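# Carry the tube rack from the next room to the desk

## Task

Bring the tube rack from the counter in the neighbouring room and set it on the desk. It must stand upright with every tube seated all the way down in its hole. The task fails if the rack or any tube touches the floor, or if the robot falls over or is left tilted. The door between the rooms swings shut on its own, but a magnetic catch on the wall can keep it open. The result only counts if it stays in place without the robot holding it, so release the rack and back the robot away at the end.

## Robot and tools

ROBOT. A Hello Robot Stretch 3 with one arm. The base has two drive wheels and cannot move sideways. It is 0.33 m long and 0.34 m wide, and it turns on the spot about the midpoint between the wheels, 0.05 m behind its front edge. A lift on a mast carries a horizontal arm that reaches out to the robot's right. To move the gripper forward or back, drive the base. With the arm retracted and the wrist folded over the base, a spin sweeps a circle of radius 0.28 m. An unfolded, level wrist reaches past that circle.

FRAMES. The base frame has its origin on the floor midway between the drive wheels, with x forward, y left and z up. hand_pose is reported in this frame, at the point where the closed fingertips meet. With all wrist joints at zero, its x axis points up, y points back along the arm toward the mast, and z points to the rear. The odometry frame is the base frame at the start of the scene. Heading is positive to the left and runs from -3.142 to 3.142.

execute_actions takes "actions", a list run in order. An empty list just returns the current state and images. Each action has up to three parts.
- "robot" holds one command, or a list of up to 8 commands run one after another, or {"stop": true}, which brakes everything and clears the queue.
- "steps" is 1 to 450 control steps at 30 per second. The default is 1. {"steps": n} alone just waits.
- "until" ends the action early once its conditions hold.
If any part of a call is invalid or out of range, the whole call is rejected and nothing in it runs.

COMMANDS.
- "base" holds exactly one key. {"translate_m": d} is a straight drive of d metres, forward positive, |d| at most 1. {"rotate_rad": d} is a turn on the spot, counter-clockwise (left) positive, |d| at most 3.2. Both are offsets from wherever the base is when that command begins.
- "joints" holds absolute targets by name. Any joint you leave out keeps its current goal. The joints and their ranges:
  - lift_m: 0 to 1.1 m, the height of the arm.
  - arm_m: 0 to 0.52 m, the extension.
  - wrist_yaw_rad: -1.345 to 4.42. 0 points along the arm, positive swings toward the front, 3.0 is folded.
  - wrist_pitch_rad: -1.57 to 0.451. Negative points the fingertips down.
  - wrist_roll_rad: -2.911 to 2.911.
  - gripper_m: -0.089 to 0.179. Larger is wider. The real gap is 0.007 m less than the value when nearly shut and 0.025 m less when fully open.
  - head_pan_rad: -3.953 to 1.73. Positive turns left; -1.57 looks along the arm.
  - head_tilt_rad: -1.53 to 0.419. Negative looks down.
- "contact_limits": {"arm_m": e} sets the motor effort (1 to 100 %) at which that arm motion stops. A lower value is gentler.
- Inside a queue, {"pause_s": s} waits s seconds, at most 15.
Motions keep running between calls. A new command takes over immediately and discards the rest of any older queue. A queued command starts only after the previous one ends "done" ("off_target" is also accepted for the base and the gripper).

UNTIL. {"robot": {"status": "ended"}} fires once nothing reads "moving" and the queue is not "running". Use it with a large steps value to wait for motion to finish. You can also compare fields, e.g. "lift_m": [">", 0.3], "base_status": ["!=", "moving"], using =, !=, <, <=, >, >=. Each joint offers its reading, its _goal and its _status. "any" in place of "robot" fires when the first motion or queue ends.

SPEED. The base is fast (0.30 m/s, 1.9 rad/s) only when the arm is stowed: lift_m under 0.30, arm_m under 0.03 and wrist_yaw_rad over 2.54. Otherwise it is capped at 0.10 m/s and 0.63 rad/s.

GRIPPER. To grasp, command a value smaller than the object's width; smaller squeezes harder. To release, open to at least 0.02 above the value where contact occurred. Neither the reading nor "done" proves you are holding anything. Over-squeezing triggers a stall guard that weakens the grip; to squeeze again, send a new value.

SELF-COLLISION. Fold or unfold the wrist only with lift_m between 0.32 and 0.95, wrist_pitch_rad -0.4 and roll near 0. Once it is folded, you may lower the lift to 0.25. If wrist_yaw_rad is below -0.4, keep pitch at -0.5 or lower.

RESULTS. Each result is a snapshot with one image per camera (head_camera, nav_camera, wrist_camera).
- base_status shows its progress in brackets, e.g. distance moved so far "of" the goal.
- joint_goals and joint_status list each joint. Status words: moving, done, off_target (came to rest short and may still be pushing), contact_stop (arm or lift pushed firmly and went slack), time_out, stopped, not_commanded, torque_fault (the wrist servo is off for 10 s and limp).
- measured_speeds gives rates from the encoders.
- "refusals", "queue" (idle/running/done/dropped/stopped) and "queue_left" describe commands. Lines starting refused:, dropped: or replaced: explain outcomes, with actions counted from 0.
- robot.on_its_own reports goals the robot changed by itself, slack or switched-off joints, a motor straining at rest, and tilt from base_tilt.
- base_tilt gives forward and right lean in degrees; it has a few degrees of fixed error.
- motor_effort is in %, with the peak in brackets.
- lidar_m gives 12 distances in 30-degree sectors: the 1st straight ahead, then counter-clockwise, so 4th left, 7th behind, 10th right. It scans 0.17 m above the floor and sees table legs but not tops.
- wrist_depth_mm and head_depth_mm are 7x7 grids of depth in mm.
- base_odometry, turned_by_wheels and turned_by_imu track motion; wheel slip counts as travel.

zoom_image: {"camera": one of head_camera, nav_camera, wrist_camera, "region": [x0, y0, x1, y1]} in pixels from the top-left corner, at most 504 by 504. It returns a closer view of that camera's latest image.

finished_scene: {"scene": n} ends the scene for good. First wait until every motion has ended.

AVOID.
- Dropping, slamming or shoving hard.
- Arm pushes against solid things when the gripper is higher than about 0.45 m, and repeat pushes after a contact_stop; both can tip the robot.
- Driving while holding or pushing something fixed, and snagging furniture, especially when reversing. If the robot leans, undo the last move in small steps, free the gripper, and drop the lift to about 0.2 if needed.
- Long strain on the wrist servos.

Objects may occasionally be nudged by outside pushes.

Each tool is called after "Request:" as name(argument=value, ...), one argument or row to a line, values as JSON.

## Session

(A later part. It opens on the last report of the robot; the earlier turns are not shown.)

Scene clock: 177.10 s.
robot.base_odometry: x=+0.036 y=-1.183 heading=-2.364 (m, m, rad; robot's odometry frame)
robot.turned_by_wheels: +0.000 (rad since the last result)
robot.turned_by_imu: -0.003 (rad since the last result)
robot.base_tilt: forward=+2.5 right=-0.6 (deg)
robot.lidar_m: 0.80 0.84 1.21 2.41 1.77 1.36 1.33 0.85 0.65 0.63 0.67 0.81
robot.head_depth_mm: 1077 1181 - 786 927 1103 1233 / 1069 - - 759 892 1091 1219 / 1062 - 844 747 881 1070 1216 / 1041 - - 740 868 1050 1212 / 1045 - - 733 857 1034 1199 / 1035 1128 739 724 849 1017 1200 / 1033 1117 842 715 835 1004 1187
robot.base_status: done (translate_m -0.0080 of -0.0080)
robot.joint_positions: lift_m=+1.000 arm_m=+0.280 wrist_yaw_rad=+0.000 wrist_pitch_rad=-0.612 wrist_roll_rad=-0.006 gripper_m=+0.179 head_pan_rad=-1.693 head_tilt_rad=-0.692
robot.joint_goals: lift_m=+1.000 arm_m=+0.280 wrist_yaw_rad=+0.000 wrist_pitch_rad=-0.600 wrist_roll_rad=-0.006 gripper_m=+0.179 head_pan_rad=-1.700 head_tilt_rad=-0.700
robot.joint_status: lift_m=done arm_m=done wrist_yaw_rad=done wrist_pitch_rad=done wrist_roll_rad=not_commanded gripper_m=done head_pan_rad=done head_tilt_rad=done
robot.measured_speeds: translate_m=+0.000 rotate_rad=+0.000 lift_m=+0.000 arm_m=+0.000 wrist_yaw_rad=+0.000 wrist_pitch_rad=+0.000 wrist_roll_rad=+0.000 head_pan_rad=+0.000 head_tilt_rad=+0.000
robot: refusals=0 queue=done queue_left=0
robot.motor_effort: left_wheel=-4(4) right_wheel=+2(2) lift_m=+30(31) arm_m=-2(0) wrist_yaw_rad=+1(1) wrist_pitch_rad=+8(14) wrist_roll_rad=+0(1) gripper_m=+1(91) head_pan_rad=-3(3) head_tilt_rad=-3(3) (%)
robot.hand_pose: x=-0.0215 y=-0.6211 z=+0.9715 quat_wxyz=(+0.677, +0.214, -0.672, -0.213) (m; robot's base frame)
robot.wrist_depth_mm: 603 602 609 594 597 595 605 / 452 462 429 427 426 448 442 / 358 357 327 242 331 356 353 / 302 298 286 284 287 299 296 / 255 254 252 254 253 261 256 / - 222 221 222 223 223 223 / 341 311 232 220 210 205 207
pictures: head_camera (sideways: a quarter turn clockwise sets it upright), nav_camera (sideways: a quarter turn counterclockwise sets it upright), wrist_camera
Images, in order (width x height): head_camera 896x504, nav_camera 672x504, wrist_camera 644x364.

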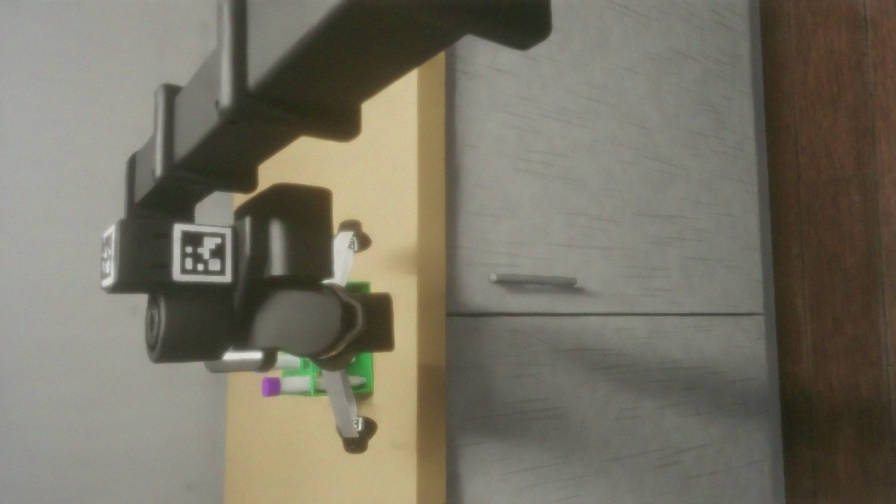

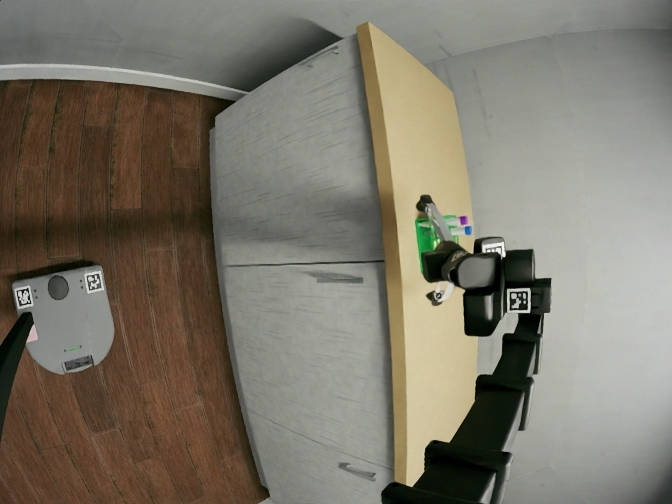

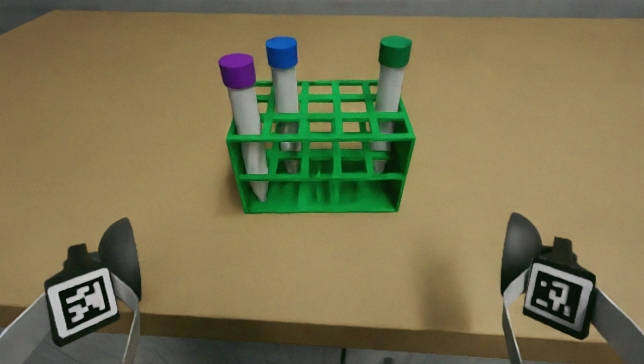

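Request:
execute_actions(
  actions=[
    {"robot":[{"joints":{"arm_m":0.38,"lift_m":0.99}}],"steps":450,"until":{"robot":{"status":"ended"}}},
  ],
)

Scene clock: 182.23 s.
robot.base_odometry: x=+0.036 y=-1.183 heading=-2.364 (m, m, rad; robot's odometry frame)
robot.turned_by_wheels: +0.000 (rad since the last result)
robot.turned_by_imu: -0.001 (rad since the last result)
robot.base_tilt: forward=+2.5 right=-0.5 (deg)
robot.lidar_m: 0.80 0.84 1.21 2.41 1.77 1.35 1.33 0.85 0.65 0.64 0.67 0.81
robot.head_depth_mm: 1074 1183 - - 928 1101 1234 / 1069 1156 - 761 893 1088 1222 / 1048 - 845 748 880 1071 1218 / 1039 - 813 741 870 1052 1208 / 1040 - 762 732 859 1038 1208 / 1032 1137 745 725 846 1015 1198 / 1031 1119 832 714 838 1001 1186
robot.base_status: done (translate_m -0.0080 of -0.0080)
robot.joint_positions: lift_m=+0.990 arm_m=+0.380 wrist_yaw_rad=+0.000 wrist_pitch_rad=-0.613 wrist_roll_rad=-0.006 gripper_m=+0.179 head_pan_rad=-1.693 head_tilt_rad=-0.692
robot.joint_goals: lift_m=+0.990 arm_m=+0.380 wrist_yaw_rad=+0.000 wrist_pitch_rad=-0.600 wrist_roll_rad=-0.006 gripper_m=+0.179 head_pan_rad=-1.700 head_tilt_rad=-0.700
robot.joint_status: lift_m=done arm_m=done wrist_yaw_rad=done wrist_pitch_rad=done wrist_roll_rad=not_commanded gripper_m=done head_pan_rad=done head_tilt_rad=done
robot.measured_speeds: translate_m=+0.000 rotate_rad=+0.000 lift_m=+0.000 arm_m=+0.000 wrist_yaw_rad=+0.000 wrist_pitch_rad=+0.000 wrist_roll_rad=+0.000 head_pan_rad=+0.000 head_tilt_rad=+0.000
robot: refusals=0 queue=done queue_left=0
robot.motor_effort: left_wheel=-4(3) right_wheel=+2(2) lift_m=+22(31) arm_m=+3(0) wrist_yaw_rad=-1(0) wrist_pitch_rad=+8(8) wrist_roll_rad=-1(1) gripper_m=+0(0) head_pan_rad=-3(3) head_tilt_rad=-3(4) (%)
robot.hand_pose: x=-0.0215 y=-0.7204 z=+0.9618 quat_wxyz=(+0.677, +0.214, -0.672, -0.213) (m; robot's base frame)
robot.wrist_depth_mm: 570 571 567 581 581 555 565 / 425 428 424 425 424 421 421 / 342 341 190 337 146 334 336 / 284 274 157 185 170 281 280 / 244 241 142 155 155 248 240 / - 209 167 199 185 205 215 / 184 188 188 188 187 187 183
pictures: head_camera (sideways: a quarter turn clockwise sets it upright), nav_camera (sideways: a quarter turn counterclockwise sets it upright), wrist_camera
Images, in order (width x height): head_camera 896x504, nav_camera 672x504, wrist_camera 644x364.

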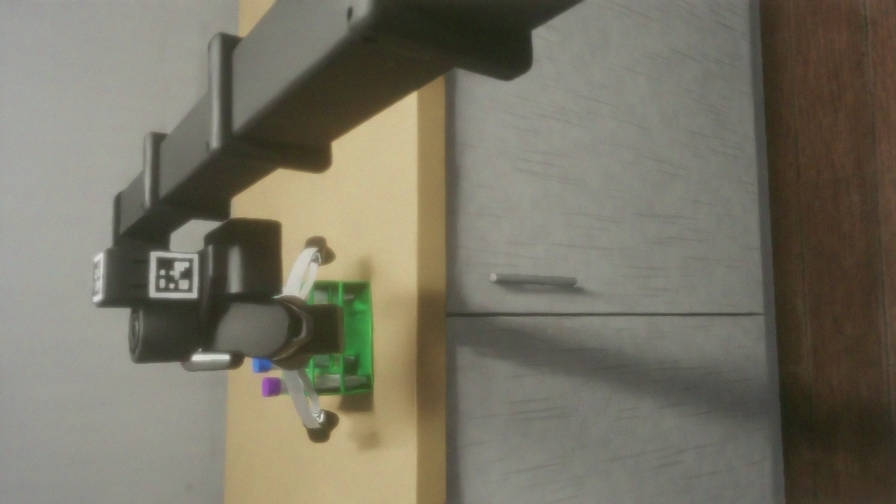

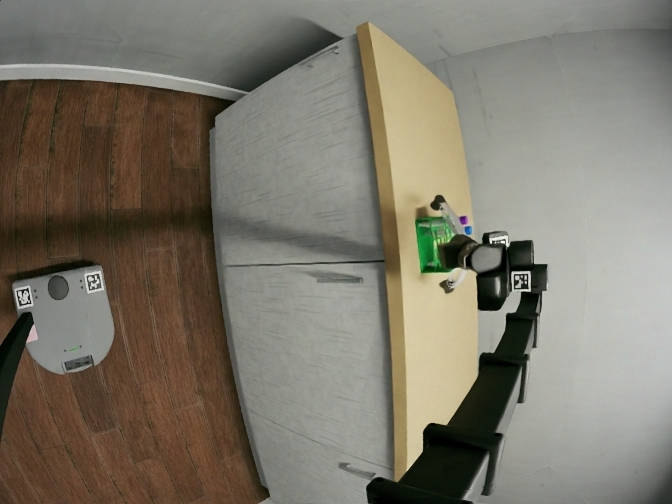

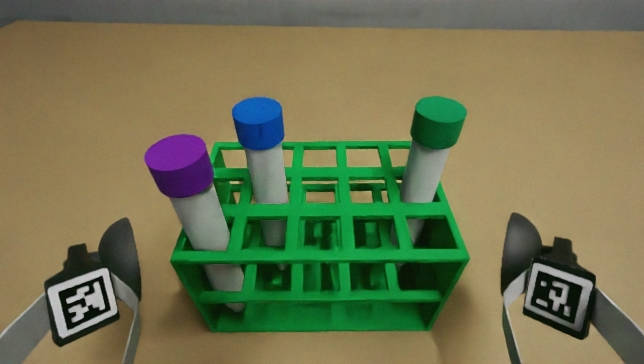

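Request:
execute_actions(
  actions=[
    {"robot":[{"joints":{"arm_m":0.42,"lift_m":0.985}}],"steps":450,"until":{"robot":{"status":"ended"}}},
  ],
)

Scene clock: 185.60 s.
robot.base_odometry: x=+0.036 y=-1.183 heading=-2.364 (m, m, rad; robot's odometry frame)
robot.turned_by_wheels: +0.000 (rad since the last result)
robot.turned_by_imu: -0.001 (rad since the last result)
robot.base_tilt: forward=+2.4 right=-0.6 (deg)
robot.lidar_m: 0.79 0.84 1.21 2.41 1.78 1.35 1.33 0.85 0.65 0.64 0.67 0.81
robot.head_depth_mm: 1081 1188 - - 929 1107 1231 / 1069 1155 - 764 895 1102 1231 / 1059 - 840 748 879 1070 1212 / 1038 - 831 742 866 1051 1211 / 1038 - 765 730 855 1032 1201 / 1036 1126 742 724 849 1023 1192 / 1027 1120 839 714 836 1006 1189
robot.base_status: done (translate_m -0.0080 of -0.0080)
robot.joint_positions: lift_m=+0.985 arm_m=+0.420 wrist_yaw_rad=+0.000 wrist_pitch_rad=-0.613 wrist_roll_rad=-0.006 gripper_m=+0.179 head_pan_rad=-1.693 head_tilt_rad=-0.692
robot.joint_goals: lift_m=+0.985 arm_m=+0.420 wrist_yaw_rad=+0.000 wrist_pitch_rad=-0.600 wrist_roll_rad=-0.006 gripper_m=+0.179 head_pan_rad=-1.700 head_tilt_rad=-0.700
robot.joint_status: lift_m=done arm_m=done wrist_yaw_rad=done wrist_pitch_rad=done wrist_roll_rad=not_commanded gripper_m=done head_pan_rad=done head_tilt_rad=done
robot.measured_speeds: translate_m=+0.000 rotate_rad=+0.000 lift_m=+0.000 arm_m=+0.000 wrist_yaw_rad=+0.000 wrist_pitch_rad=+0.000 wrist_roll_rad=+0.000 head_pan_rad=+0.000 head_tilt_rad=+0.000
robot: refusals=0 queue=done queue_left=0
robot.motor_effort: left_wheel=-4(4) right_wheel=+2(2) lift_m=+22(23) arm_m=+3(6) wrist_yaw_rad=-1(1) wrist_pitch_rad=+9(8) wrist_roll_rad=+0(1) gripper_m=+0(0) head_pan_rad=-3(3) head_tilt_rad=-4(3) (%)
robot.hand_pose: x=-0.0215 y=-0.7604 z=+0.9567 quat_wxyz=(+0.677, +0.214, -0.672, -0.213) (m; robot's base frame)
robot.wrist_depth_mm: 578 568 549 555 542 527 528 / 419 418 409 415 417 412 409 / 332 331 329 332 333 332 329 / 278 276 102 265 257 102 271 / 236 84 127 144 140 228 236 / - 85 126 125 127 134 206 / 179 107 109 111 143 135 178
pictures: head_camera (sideways: a quarter turn clockwise sets it upright), nav_camera (sideways: a quarter turn counterclockwise sets it upright), wrist_camera
Images, in order (width x height): head_camera 896x504, nav_camera 672x504, wrist_camera 644x364.

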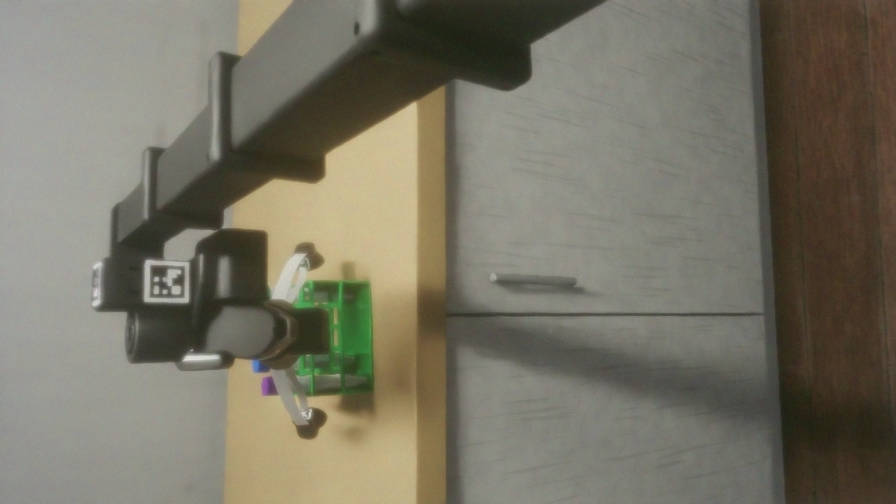

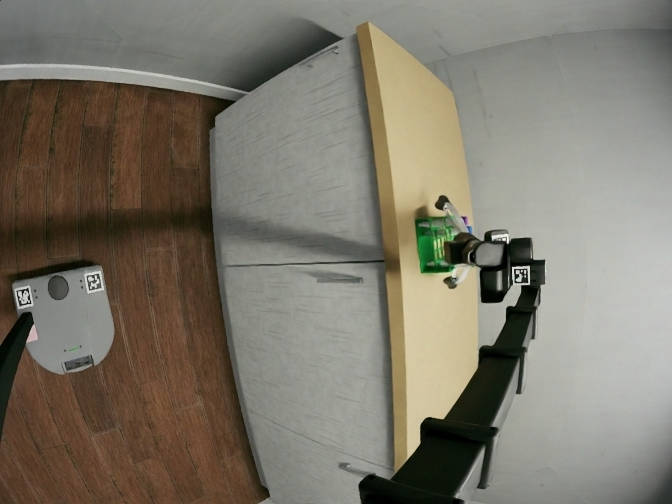

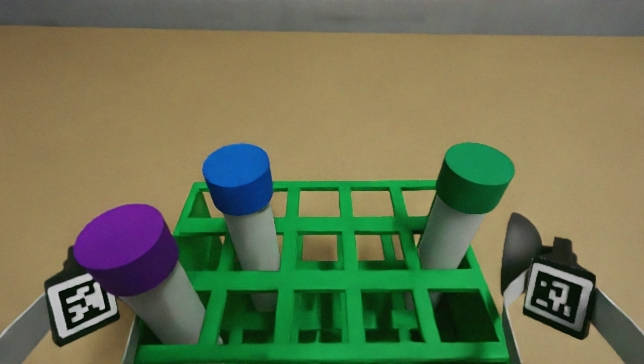

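Request:
execute_actions(
  actions=[
    {"robot":[{"joints":{"gripper_m":0.09}},{"pause_s":0.7},{"joints":{"lift_m":1.02}}],"steps":450,"until":{"robot":{"status":"ended"}}},
  ],
)

Scene clock: 190.93 s.
robot.base_odometry: x=+0.036 y=-1.183 heading=-2.364 (m, m, rad; robot's odometry frame)
robot.turned_by_wheels: +0.000 (rad since the last result)
robot.turned_by_imu: -0.001 (rad since the last result)
robot.base_tilt: forward=+2.4 right=-0.5 (deg)
robot.lidar_m: 0.79 0.84 1.21 2.41 1.77 1.36 1.33 0.85 0.65 0.63 0.67 0.81
robot.head_depth_mm: 1077 - - 785 904 1100 1230 / 1057 - 860 758 892 1088 1221 / 1036 1183 888 749 883 1067 1225 / 1025 1155 868 742 872 1052 1207 / 1013 - 758 733 857 1030 1203 / 1033 1141 752 724 847 1020 1197 / 1030 1125 835 717 835 1007 1190
robot.base_status: done (translate_m -0.0080 of -0.0080)
robot.joint_positions: lift_m=+1.020 arm_m=+0.420 wrist_yaw_rad=+0.001 wrist_pitch_rad=-0.620 wrist_roll_rad=-0.002 gripper_m=+0.094 head_pan_rad=-1.693 head_tilt_rad=-0.692
robot.joint_goals: lift_m=+1.020 arm_m=+0.420 wrist_yaw_rad=+0.000 wrist_pitch_rad=-0.600 wrist_roll_rad=-0.002 gripper_m=+0.093 head_pan_rad=-1.700 head_tilt_rad=-0.700
robot.joint_status: lift_m=done arm_m=done wrist_yaw_rad=done wrist_pitch_rad=done wrist_roll_rad=not_commanded gripper_m=done head_pan_rad=done head_tilt_rad=done
robot.measured_speeds: translate_m=+0.000 rotate_rad=+0.000 lift_m=+0.000 arm_m=+0.000 wrist_yaw_rad=+0.000 wrist_pitch_rad=+0.000 wrist_roll_rad=+0.000 head_pan_rad=+0.000 head_tilt_rad=+0.000
robot: refusals=0 queue=done queue_left=0
robot.motor_effort: left_wheel=-4(4) right_wheel=+2(3) lift_m=+31(32) arm_m=+2(3) wrist_yaw_rad=-1(1) wrist_pitch_rad=+12(14) wrist_roll_rad=-3(4) gripper_m=-20(95) head_pan_rad=-3(3) head_tilt_rad=-3(3) (%)
robot.hand_pose: x=-0.0214 y=-0.7593 z=+0.9900 quat_wxyz=(+0.674, +0.216, -0.672, -0.216) (m; robot's base frame)
robot.wrist_depth_mm: 585 577 581 581 558 545 547 / 487 482 482 486 478 473 476 / 389 387 389 384 389 386 382 / 326 324 119 324 300 299 314 / 280 101 138 156 151 273 271 / 244 - 135 138 136 - 239 / 217 207 144 148 145 205 215
pictures: head_camera (sideways: a quarter turn clockwise sets it upright), nav_camera (sideways: a quarter turn counterclockwise sets it upright), wrist_camera
Images, in order (width x height): head_camera 896x504, nav_camera 672x504, wrist_camera 644x364.

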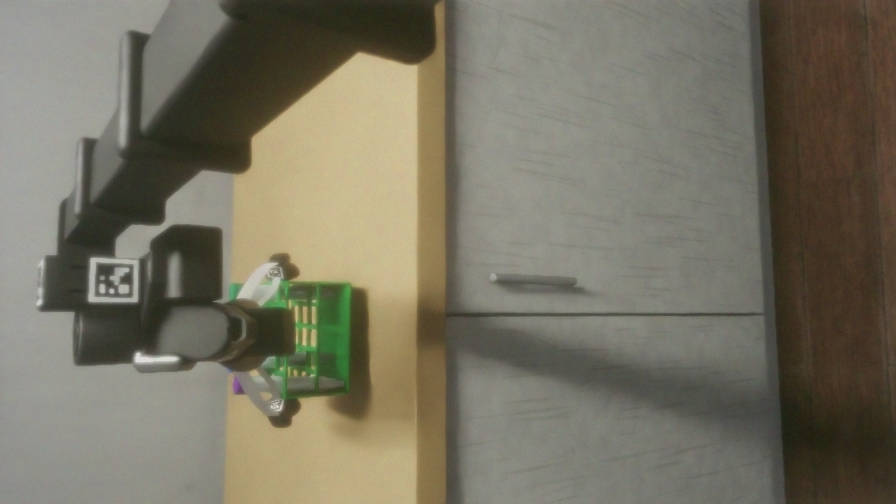

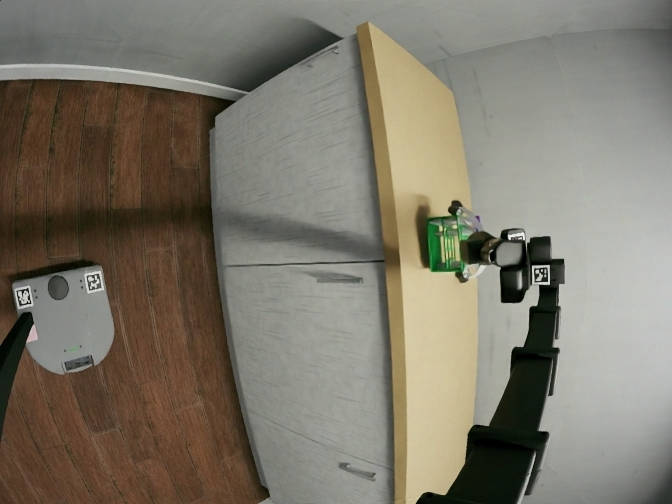

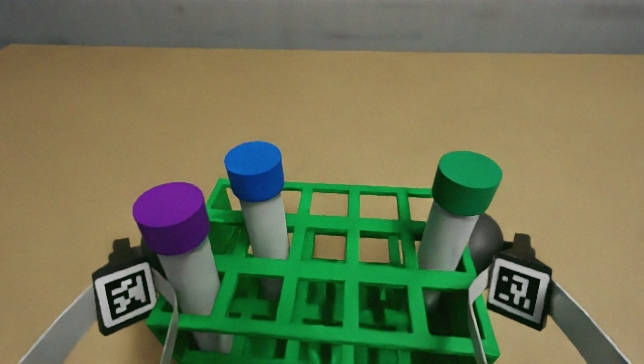

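Request:
execute_actions(
  actions=[
    {"robot":[{"joints":{"lift_m":0.995}},{"joints":{"gripper_m":0.179}},{"pause_s":0.3},{"joints":{"lift_m":0.97,"arm_m":0.42}},{"pause_s":0.3},{"joints":{"gripper_m":0.09}},{"pause_s":0.7},{"joints":{"lift_m":1.01}}],"steps":450,"until":{"robot":{"status":"ended"}}},
  ],
)

Scene clock: 199.13 s.
robot.base_odometry: x=+0.036 y=-1.183 heading=-2.364 (m, m, rad; robot's odometry frame)
robot.turned_by_wheels: +0.000 (rad since the last result)
robot.turned_by_imu: -0.002 (rad since the last result)
robot.base_tilt: forward=+2.7 right=-0.4 (deg)
robot.lidar_m: 0.79 0.84 1.21 2.41 1.77 1.36 1.33 0.85 0.65 0.64 0.67 0.81
robot.head_depth_mm: 1079 1179 1035 - 946 1098 1232 / 1065 1180 - 776 897 1091 1230 / 1061 - 824 745 882 1071 1210 / 1048 - 834 740 868 1051 1208 / 1043 - 750 731 858 1038 1203 / 1039 1126 770 725 847 1021 1192 / 1023 1123 845 718 835 998 1188
robot.base_status: done (translate_m -0.0080 of -0.0080)
robot.joint_positions: lift_m=+0.975 arm_m=+0.420 wrist_yaw_rad=+0.003 wrist_pitch_rad=-0.568 wrist_roll_rad=+0.001 gripper_m=+0.179 head_pan_rad=-1.693 head_tilt_rad=-0.692
robot.joint_goals: lift_m=+0.975 arm_m=+0.420 wrist_yaw_rad=+0.000 wrist_pitch_rad=-0.600 wrist_roll_rad=+0.001 gripper_m=+0.179 head_pan_rad=-1.700 head_tilt_rad=-0.700
robot.joint_status: lift_m=contact_stop arm_m=done wrist_yaw_rad=done wrist_pitch_rad=done wrist_roll_rad=not_commanded gripper_m=done head_pan_rad=done head_tilt_rad=done
robot.measured_speeds: translate_m=+0.000 rotate_rad=+0.000 lift_m=+0.001 arm_m=+0.000 wrist_yaw_rad=+0.000 wrist_pitch_rad=+0.000 wrist_roll_rad=+0.000 head_pan_rad=+0.000 head_tilt_rad=+0.000
robot: refusals=0 queue=dropped queue_left=0
robot.on_its_own: lift_m is slack since a contact_stop, until your next command for it (your +0.970 is given up)
robot.motor_effort: left_wheel=-2(4) right_wheel=+1(2) lift_m=+26(31) arm_m=+2(2) wrist_yaw_rad=-2(3) wrist_pitch_rad=-18(25) wrist_roll_rad=-5(5) gripper_m=+0(84) head_pan_rad=-3(2) head_tilt_rad=-3(4) (%)
robot.hand_pose: x=-0.0210 y=-0.7677 z=+0.9553 quat_wxyz=(+0.679, +0.199, -0.679, -0.198) (m; robot's base frame)
robot.wrist_depth_mm: 579 576 561 567 543 541 535 / 465 458 450 452 448 440 435 / 351 353 347 345 343 341 338 / 287 99 114 271 262 104 277 / 242 94 132 148 144 229 235 / - 117 127 127 127 126 207 / 179 175 136 138 145 125 175
pictures: head_camera (sideways: a quarter turn clockwise sets it upright), nav_camera (sideways: a quarter turn counterclockwise sets it upright), wrist_camera
dropped: robot: command 3 of its queue: lift_m: contact_stop
Images, in order (width x height): head_camera 896x504, nav_camera 672x504, wrist_camera 644x364.

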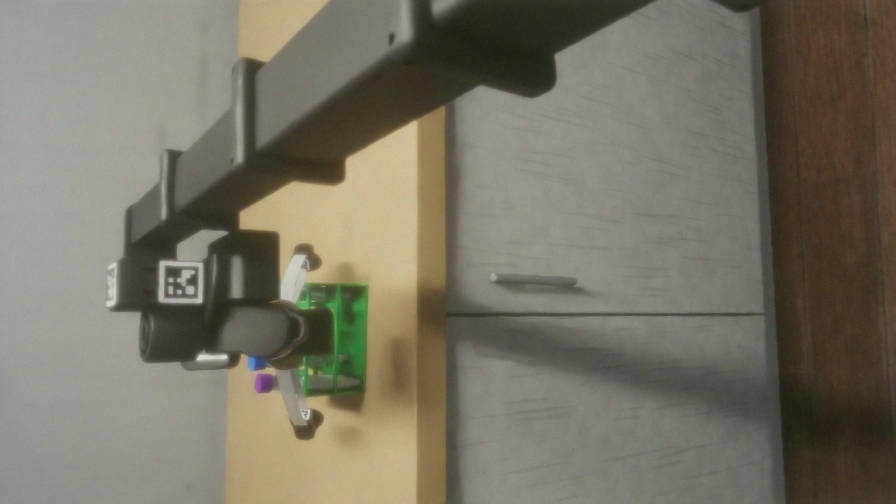

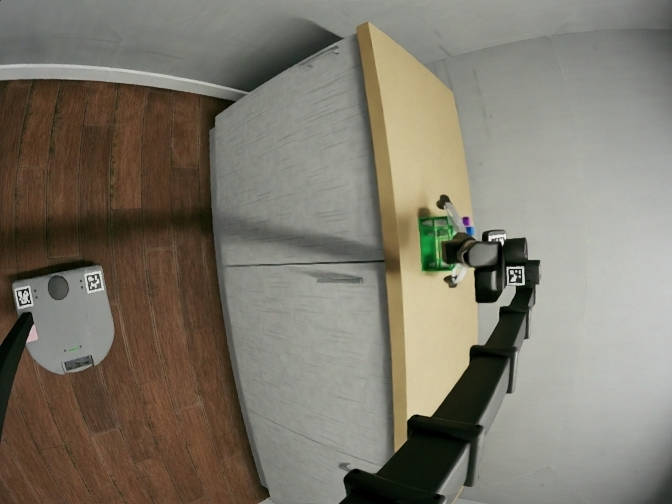

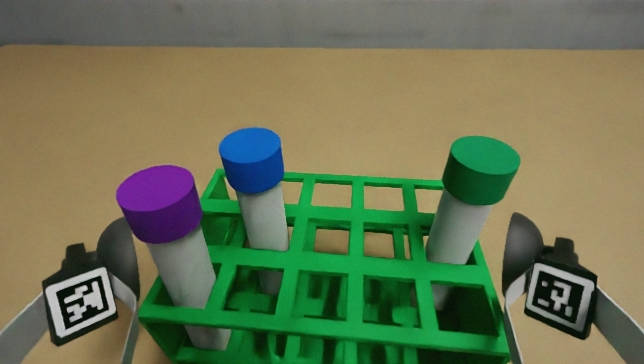

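Request:
execute_actions(
  actions=[
    {"robot":[{"joints":{"lift_m":0.99}},{"joints":{"arm_m":0.385,"wrist_pitch_rad":-0.48}},{"joints":{"lift_m":0.948}}],"steps":450,"until":{"robot":{"status":"ended"}}},
  ],
)

Scene clock: 204.47 s.
robot.base_odometry: x=+0.036 y=-1.183 heading=-2.364 (m, m, rad; robot's odometry frame)
robot.turned_by_wheels: +0.000 (rad since the last result)
robot.turned_by_imu: -0.001 (rad since the last result)
robot.base_tilt: forward=+2.3 right=-0.6 (deg)
robot.lidar_m: 0.79 0.84 1.21 2.41 1.77 1.35 1.33 0.85 0.65 0.63 0.67 0.81
robot.head_depth_mm: 1076 1183 938 - - 1140 1209 / 1072 1175 1019 - 892 1090 1220 / 1058 1147 - 762 881 1070 1216 / 1052 1120 795 740 866 1047 1212 / 1042 1116 - 732 860 1038 1208 / 1034 1134 769 722 847 1020 1199 / 1027 1117 836 715 841 1005 1189
robot.base_status: done (translate_m -0.0080 of -0.0080)
robot.joint_positions: lift_m=+0.948 arm_m=+0.385 wrist_yaw_rad=+0.001 wrist_pitch_rad=-0.500 wrist_roll_rad=-0.003 gripper_m=+0.179 head_pan_rad=-1.693 head_tilt_rad=-0.692
robot.joint_goals: lift_m=+0.948 arm_m=+0.385 wrist_yaw_rad=+0.000 wrist_pitch_rad=-0.480 wrist_roll_rad=-0.003 gripper_m=+0.179 head_pan_rad=-1.700 head_tilt_rad=-0.700
robot.joint_status: lift_m=done arm_m=done wrist_yaw_rad=done wrist_pitch_rad=done wrist_roll_rad=not_commanded gripper_m=done head_pan_rad=done head_tilt_rad=done
robot.measured_speeds: translate_m=+0.000 rotate_rad=+0.000 lift_m=+0.000 arm_m=+0.000 wrist_yaw_rad=+0.000 wrist_pitch_rad=+0.000 wrist_roll_rad=+0.000 head_pan_rad=+0.000 head_tilt_rad=+0.000
robot: refusals=0 queue=done queue_left=0
robot.motor_effort: left_wheel=-2(3) right_wheel=+1(1) lift_m=+22(30) arm_m=-2(1) wrist_yaw_rad=-1(2) wrist_pitch_rad=+12(17) wrist_roll_rad=-3(5) gripper_m=+0(0) head_pan_rad=-3(3) head_tilt_rad=-3(4) (%)
robot.hand_pose: x=-0.0213 y=-0.7436 z=+0.9429 quat_wxyz=(+0.686, +0.176, -0.684, -0.175) (m; robot's base frame)
robot.wrist_depth_mm: 617 603 599 582 580 557 557 / 489 478 417 467 467 434 453 / 350 315 132 326 310 325 340 / 277 274 140 151 138 267 269 / 226 218 136 128 154 138 224 / - 186 149 176 152 135 192 / 164 166 165 163 163 165 161
pictures: head_camera (sideways: a quarter turn clockwise sets it upright), nav_camera (sideways: a quarter turn counterclockwise sets it upright), wrist_camera
Images, in order (width x height): head_camera 896x504, nav_camera 672x504, wrist_camera 644x364.

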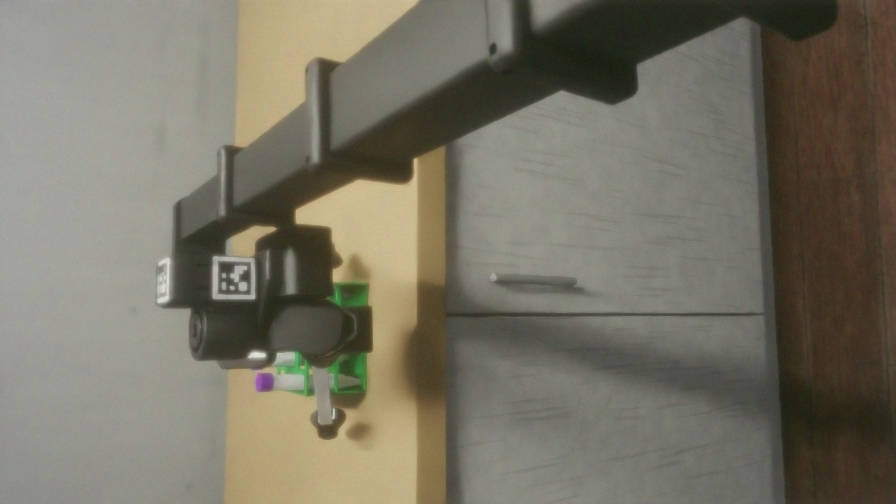

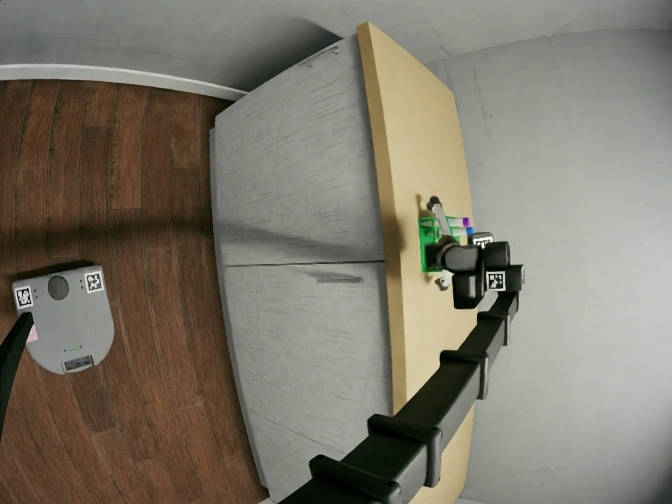

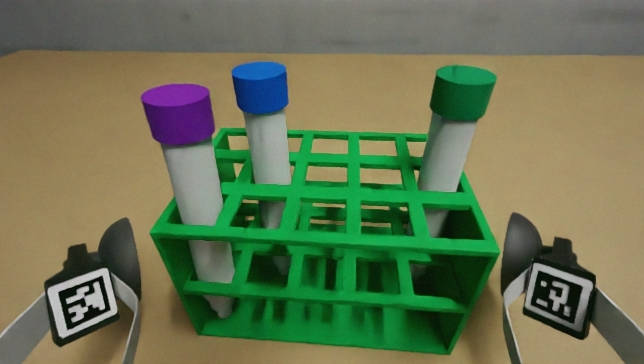

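Request:
execute_actions(
  actions=[
    {"robot":[{"joints":{"lift_m":0.95,"arm_m":0.412}},{"joints":{"gripper_m":0.09}},{"pause_s":0.7},{"joints":{"lift_m":0.99}}],"steps":450,"until":{"robot":{"status":"ended"}}},
  ],
)

Scene clock: 210.70 s.
robot.base_odometry: x=+0.036 y=-1.183 heading=-2.364 (m, m, rad; robot's odometry frame)
robot.turned_by_wheels: +0.000 (rad since the last result)
robot.turned_by_imu: -0.002 (rad since the last result)
robot.base_tilt: forward=+2.4 right=-0.5 (deg)
robot.lidar_m: 0.79 0.84 1.21 2.41 1.78 1.36 1.33 0.85 0.65 0.64 0.67 0.81
robot.head_depth_mm: 1075 1182 - - 924 1111 1228 / 1068 1154 - 761 894 1091 1219 / 1058 - 843 749 881 1072 1214 / 1040 - 836 740 869 1051 1208 / 1041 - 783 732 854 1048 1208 / 1038 1116 778 726 845 1020 1200 / 1028 1122 839 716 834 1003 1193
robot.base_status: done (translate_m -0.0080 of -0.0080)
robot.joint_positions: lift_m=+0.990 arm_m=+0.412 wrist_yaw_rad=+0.001 wrist_pitch_rad=-0.503 wrist_roll_rad=-0.003 gripper_m=+0.091 head_pan_rad=-1.693 head_tilt_rad=-0.692
robot.joint_goals: lift_m=+0.990 arm_m=+0.412 wrist_yaw_rad=+0.000 wrist_pitch_rad=-0.480 wrist_roll_rad=-0.003 gripper_m=+0.090 head_pan_rad=-1.700 head_tilt_rad=-0.700
robot.joint_status: lift_m=done arm_m=done wrist_yaw_rad=done wrist_pitch_rad=done wrist_roll_rad=not_commanded gripper_m=done head_pan_rad=done head_tilt_rad=done
robot.measured_speeds: translate_m=+0.000 rotate_rad=+0.000 lift_m=+0.000 arm_m=+0.000 wrist_yaw_rad=+0.000 wrist_pitch_rad=+0.000 wrist_roll_rad=+0.000 head_pan_rad=+0.000 head_tilt_rad=+0.000
robot: refusals=0 queue=done queue_left=0
robot.motor_effort: left_wheel=-3(4) right_wheel=+2(2) lift_m=+31(32) arm_m=+3(3) wrist_yaw_rad=-1(1) wrist_pitch_rad=+14(15) wrist_roll_rad=-3(3) gripper_m=-18(93) head_pan_rad=-2(3) head_tilt_rad=-2(4) (%)
robot.hand_pose: x=-0.0214 y=-0.7695 z=+0.9838 quat_wxyz=(+0.686, +0.177, -0.683, -0.176) (m; robot's base frame)
robot.wrist_depth_mm: 583 582 574 565 545 537 529 / 593 616 597 596 576 567 563 / 430 407 148 427 383 424 421 / 345 344 147 172 155 337 336 / 282 282 137 184 165 275 277 / 243 - 139 160 159 - 235 / 213 204 153 165 164 202 206
pictures: head_camera (sideways: a quarter turn clockwise sets it upright), nav_camera (sideways: a quarter turn counterclockwise sets it upright), wrist_camera
Images, in order (width x height): head_camera 896x504, nav_camera 672x504, wrist_camera 644x364.

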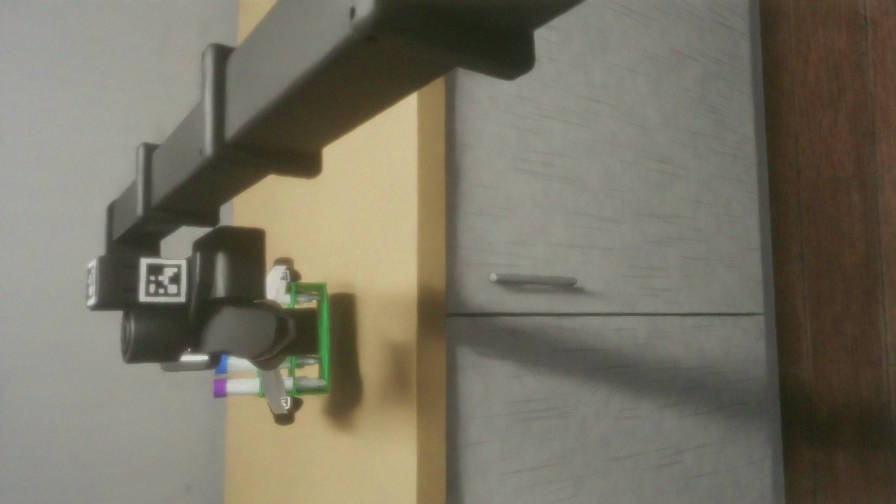

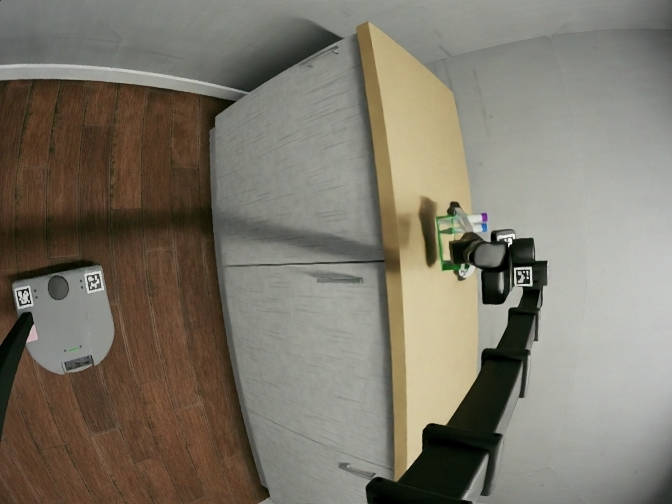

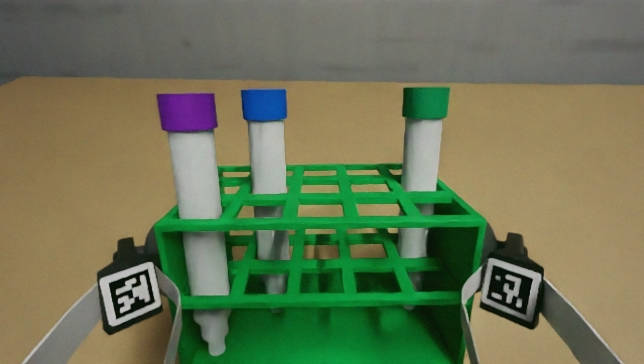

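Request:
execute_actions(
  actions=[
    {"robot":[{"joints":{"lift_m":0.953}},{"joints":{"gripper_m":0.179}},{"pause_s":0.4},{"joints":{"arm_m":0.36}},{"joints":{"lift_m":1.0,"wrist_pitch_rad":-0.65}},{"joints":{"arm_m":0.42}}],"steps":450,"until":{"robot":{"status":"ended"}}},
  ],
)

Scene clock: 223.27 s.
robot.base_odometry: x=+0.036 y=-1.183 heading=-2.364 (m, m, rad; robot's odometry frame)
robot.turned_by_wheels: +0.000 (rad since the last result)
robot.turned_by_imu: -0.003 (rad since the last result)
robot.base_tilt: forward=+2.5 right=-0.6 (deg)
robot.lidar_m: 0.80 0.84 1.21 2.41 1.77 1.36 1.33 0.85 0.65 0.64 0.67 0.81
robot.head_depth_mm: 1076 1173 - - 903 1107 1233 / 1063 1155 - 758 893 1084 1226 / 1049 - 886 749 878 1071 1216 / 1037 - 871 739 871 1050 1215 / 1028 - 784 731 854 1038 1205 / 1035 1129 772 724 847 1023 1199 / 1032 1121 841 717 838 1006 1189
robot.base_status: done (translate_m -0.0080 of -0.0080)
robot.joint_positions: lift_m=+1.000 arm_m=+0.420 wrist_yaw_rad=+0.000 wrist_pitch_rad=-0.662 wrist_roll_rad=-0.003 gripper_m=+0.179 head_pan_rad=-1.693 head_tilt_rad=-0.692
robot.joint_goals: lift_m=+1.000 arm_m=+0.420 wrist_yaw_rad=+0.000 wrist_pitch_rad=-0.650 wrist_roll_rad=-0.003 gripper_m=+0.179 head_pan_rad=-1.700 head_tilt_rad=-0.700
robot.joint_status: lift_m=done arm_m=done wrist_yaw_rad=done wrist_pitch_rad=done wrist_roll_rad=not_commanded gripper_m=done head_pan_rad=done head_tilt_rad=done
robot.measured_speeds: translate_m=+0.000 rotate_rad=+0.000 lift_m=+0.000 arm_m=+0.000 wrist_yaw_rad=+0.000 wrist_pitch_rad=+0.000 wrist_roll_rad=+0.000 head_pan_rad=+0.000 head_tilt_rad=+0.000
robot: refusals=0 queue=done queue_left=0
robot.motor_effort: left_wheel=-4(3) right_wheel=+2(2) lift_m=+30(32) arm_m=+3(4) wrist_yaw_rad=-1(1) wrist_pitch_rad=+8(12) wrist_roll_rad=-2(2) gripper_m=+1(84) head_pan_rad=-3(3) head_tilt_rad=-3(3) (%)
robot.hand_pose: x=-0.0215 y=-0.7520 z=+0.9620 quat_wxyz=(+0.670, +0.230, -0.667, -0.230) (m; robot's base frame)
robot.wrist_depth_mm: 508 508 511 508 512 502 501 / 400 400 396 396 397 395 387 / 329 325 147 313 186 323 320 / 277 271 159 168 165 273 275 / 239 241 151 190 181 245 236 / - 213 188 199 200 210 213 / 186 189 188 189 188 189 184
pictures: head_camera (sideways: a quarter turn clockwise sets it upright), nav_camera (sideways: a quarter turn counterclockwise sets it upright), wrist_camera
Images, in order (width x height): head_camera 896x504, nav_camera 672x504, wrist_camera 644x364.

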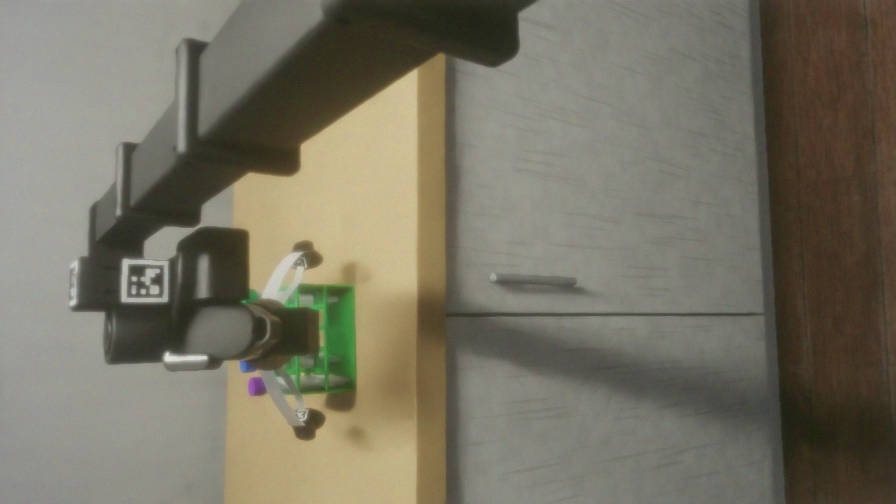

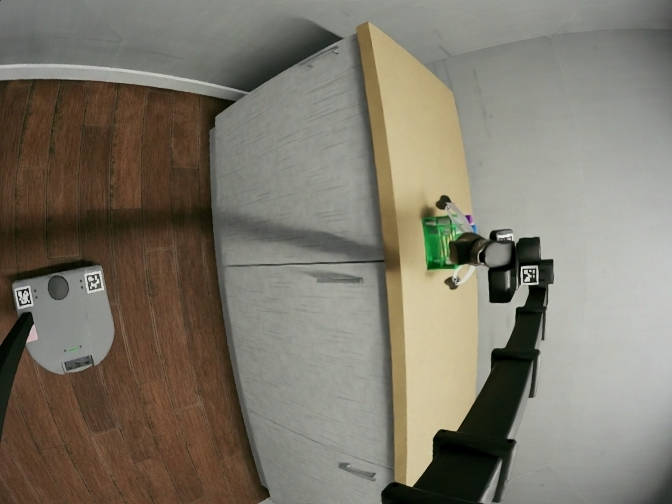

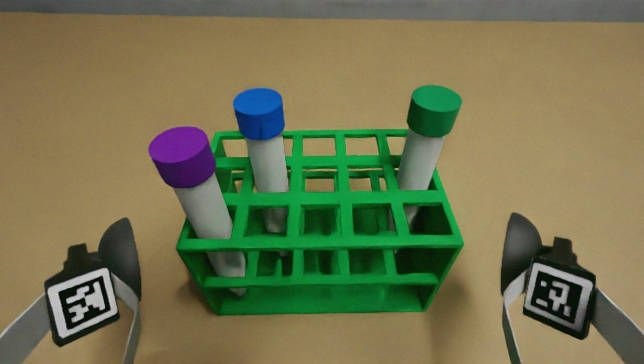

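Request:
execute_actions(
  actions=[
    {"robot":[{"joints":{"arm_m":0.468}},{"joints":{"lift_m":0.99}}],"steps":450,"until":{"robot":{"status":"ended"}}},
  ],
)

Scene clock: 227.00 s.
robot.base_odometry: x=+0.036 y=-1.183 heading=-2.364 (m, m, rad; robot's odometry frame)
robot.turned_by_wheels: +0.000 (rad since the last result)
robot.turned_by_imu: -0.001 (rad since the last result)
robot.base_tilt: forward=+2.5 right=-0.6 (deg)
robot.lidar_m: 0.79 0.84 1.21 2.42 1.78 1.36 1.33 0.85 0.65 0.64 0.67 0.81
robot.head_depth_mm: 1079 1179 - - 922 1109 1232 / 1064 1160 - 775 895 1086 1227 / 1057 - 847 746 877 1068 1216 / 1028 1135 876 740 871 1054 1203 / 1033 - 786 730 863 1035 1197 / 1034 1131 772 723 846 1019 1200 / 1029 1121 838 716 836 1006 1189
robot.base_status: done (translate_m -0.0080 of -0.0080)
robot.joint_positions: lift_m=+0.990 arm_m=+0.468 wrist_yaw_rad=+0.001 wrist_pitch_rad=-0.659 wrist_roll_rad=-0.003 gripper_m=+0.179 head_pan_rad=-1.693 head_tilt_rad=-0.692
robot.joint_goals: lift_m=+0.990 arm_m=+0.468 wrist_yaw_rad=+0.000 wrist_pitch_rad=-0.650 wrist_roll_rad=-0.003 gripper_m=+0.179 head_pan_rad=-1.700 head_tilt_rad=-0.700
robot.joint_status: lift_m=done arm_m=done wrist_yaw_rad=done wrist_pitch_rad=done wrist_roll_rad=not_commanded gripper_m=done head_pan_rad=done head_tilt_rad=done
robot.measured_speeds: translate_m=+0.000 rotate_rad=+0.000 lift_m=+0.000 arm_m=+0.000 wrist_yaw_rad=+0.000 wrist_pitch_rad=+0.000 wrist_roll_rad=+0.000 head_pan_rad=+0.000 head_tilt_rad=+0.000
robot: refusals=0 queue=done queue_left=0
robot.motor_effort: left_wheel=-2(3) right_wheel=+1(2) lift_m=+20(30) arm_m=+3(4) wrist_yaw_rad=-1(1) wrist_pitch_rad=+6(8) wrist_roll_rad=-2(2) gripper_m=+0(1) head_pan_rad=-3(2) head_tilt_rad=-3(2) (%)
robot.hand_pose: x=-0.0214 y=-0.8004 z=+0.9529 quat_wxyz=(+0.670, +0.230, -0.668, -0.229) (m; robot's base frame)
robot.wrist_depth_mm: 498 498 492 482 494 492 492 / 384 383 384 381 380 377 373 / 315 310 313 313 312 309 306 / 268 266 98 257 248 97 261 / 230 82 120 144 139 222 227 / 208 79 124 123 127 125 202 / 178 108 115 110 110 135 175
pictures: head_camera (sideways: a quarter turn clockwise sets it upright), nav_camera (sideways: a quarter turn counterclockwise sets it upright), wrist_camera
Images, in order (width x height): head_camera 896x504, nav_camera 672x504, wrist_camera 644x364.

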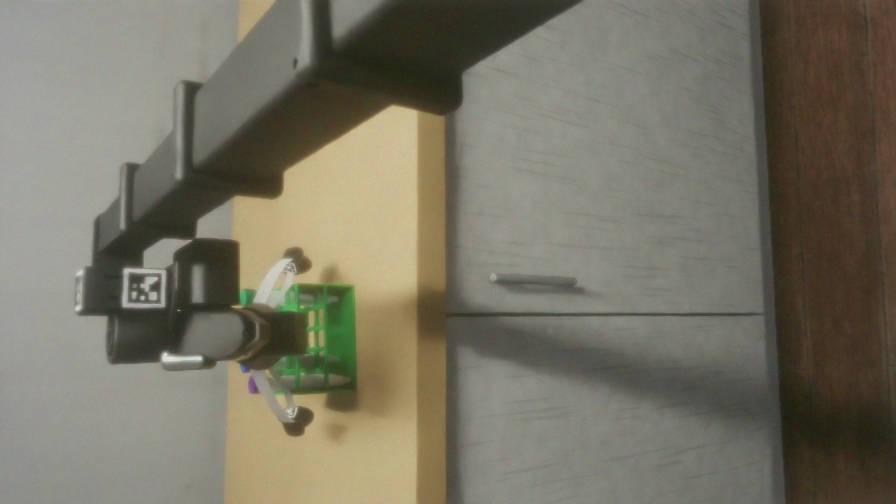

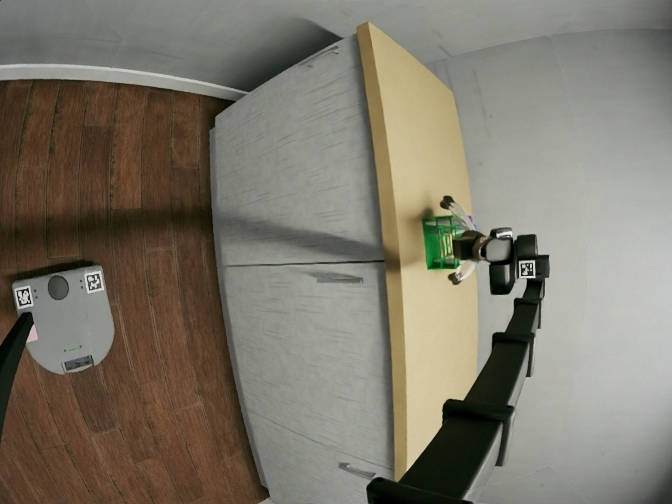

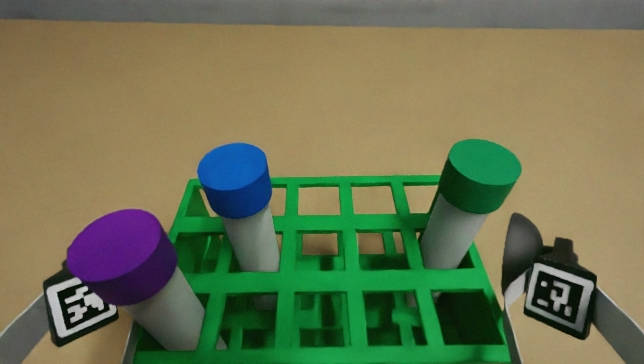

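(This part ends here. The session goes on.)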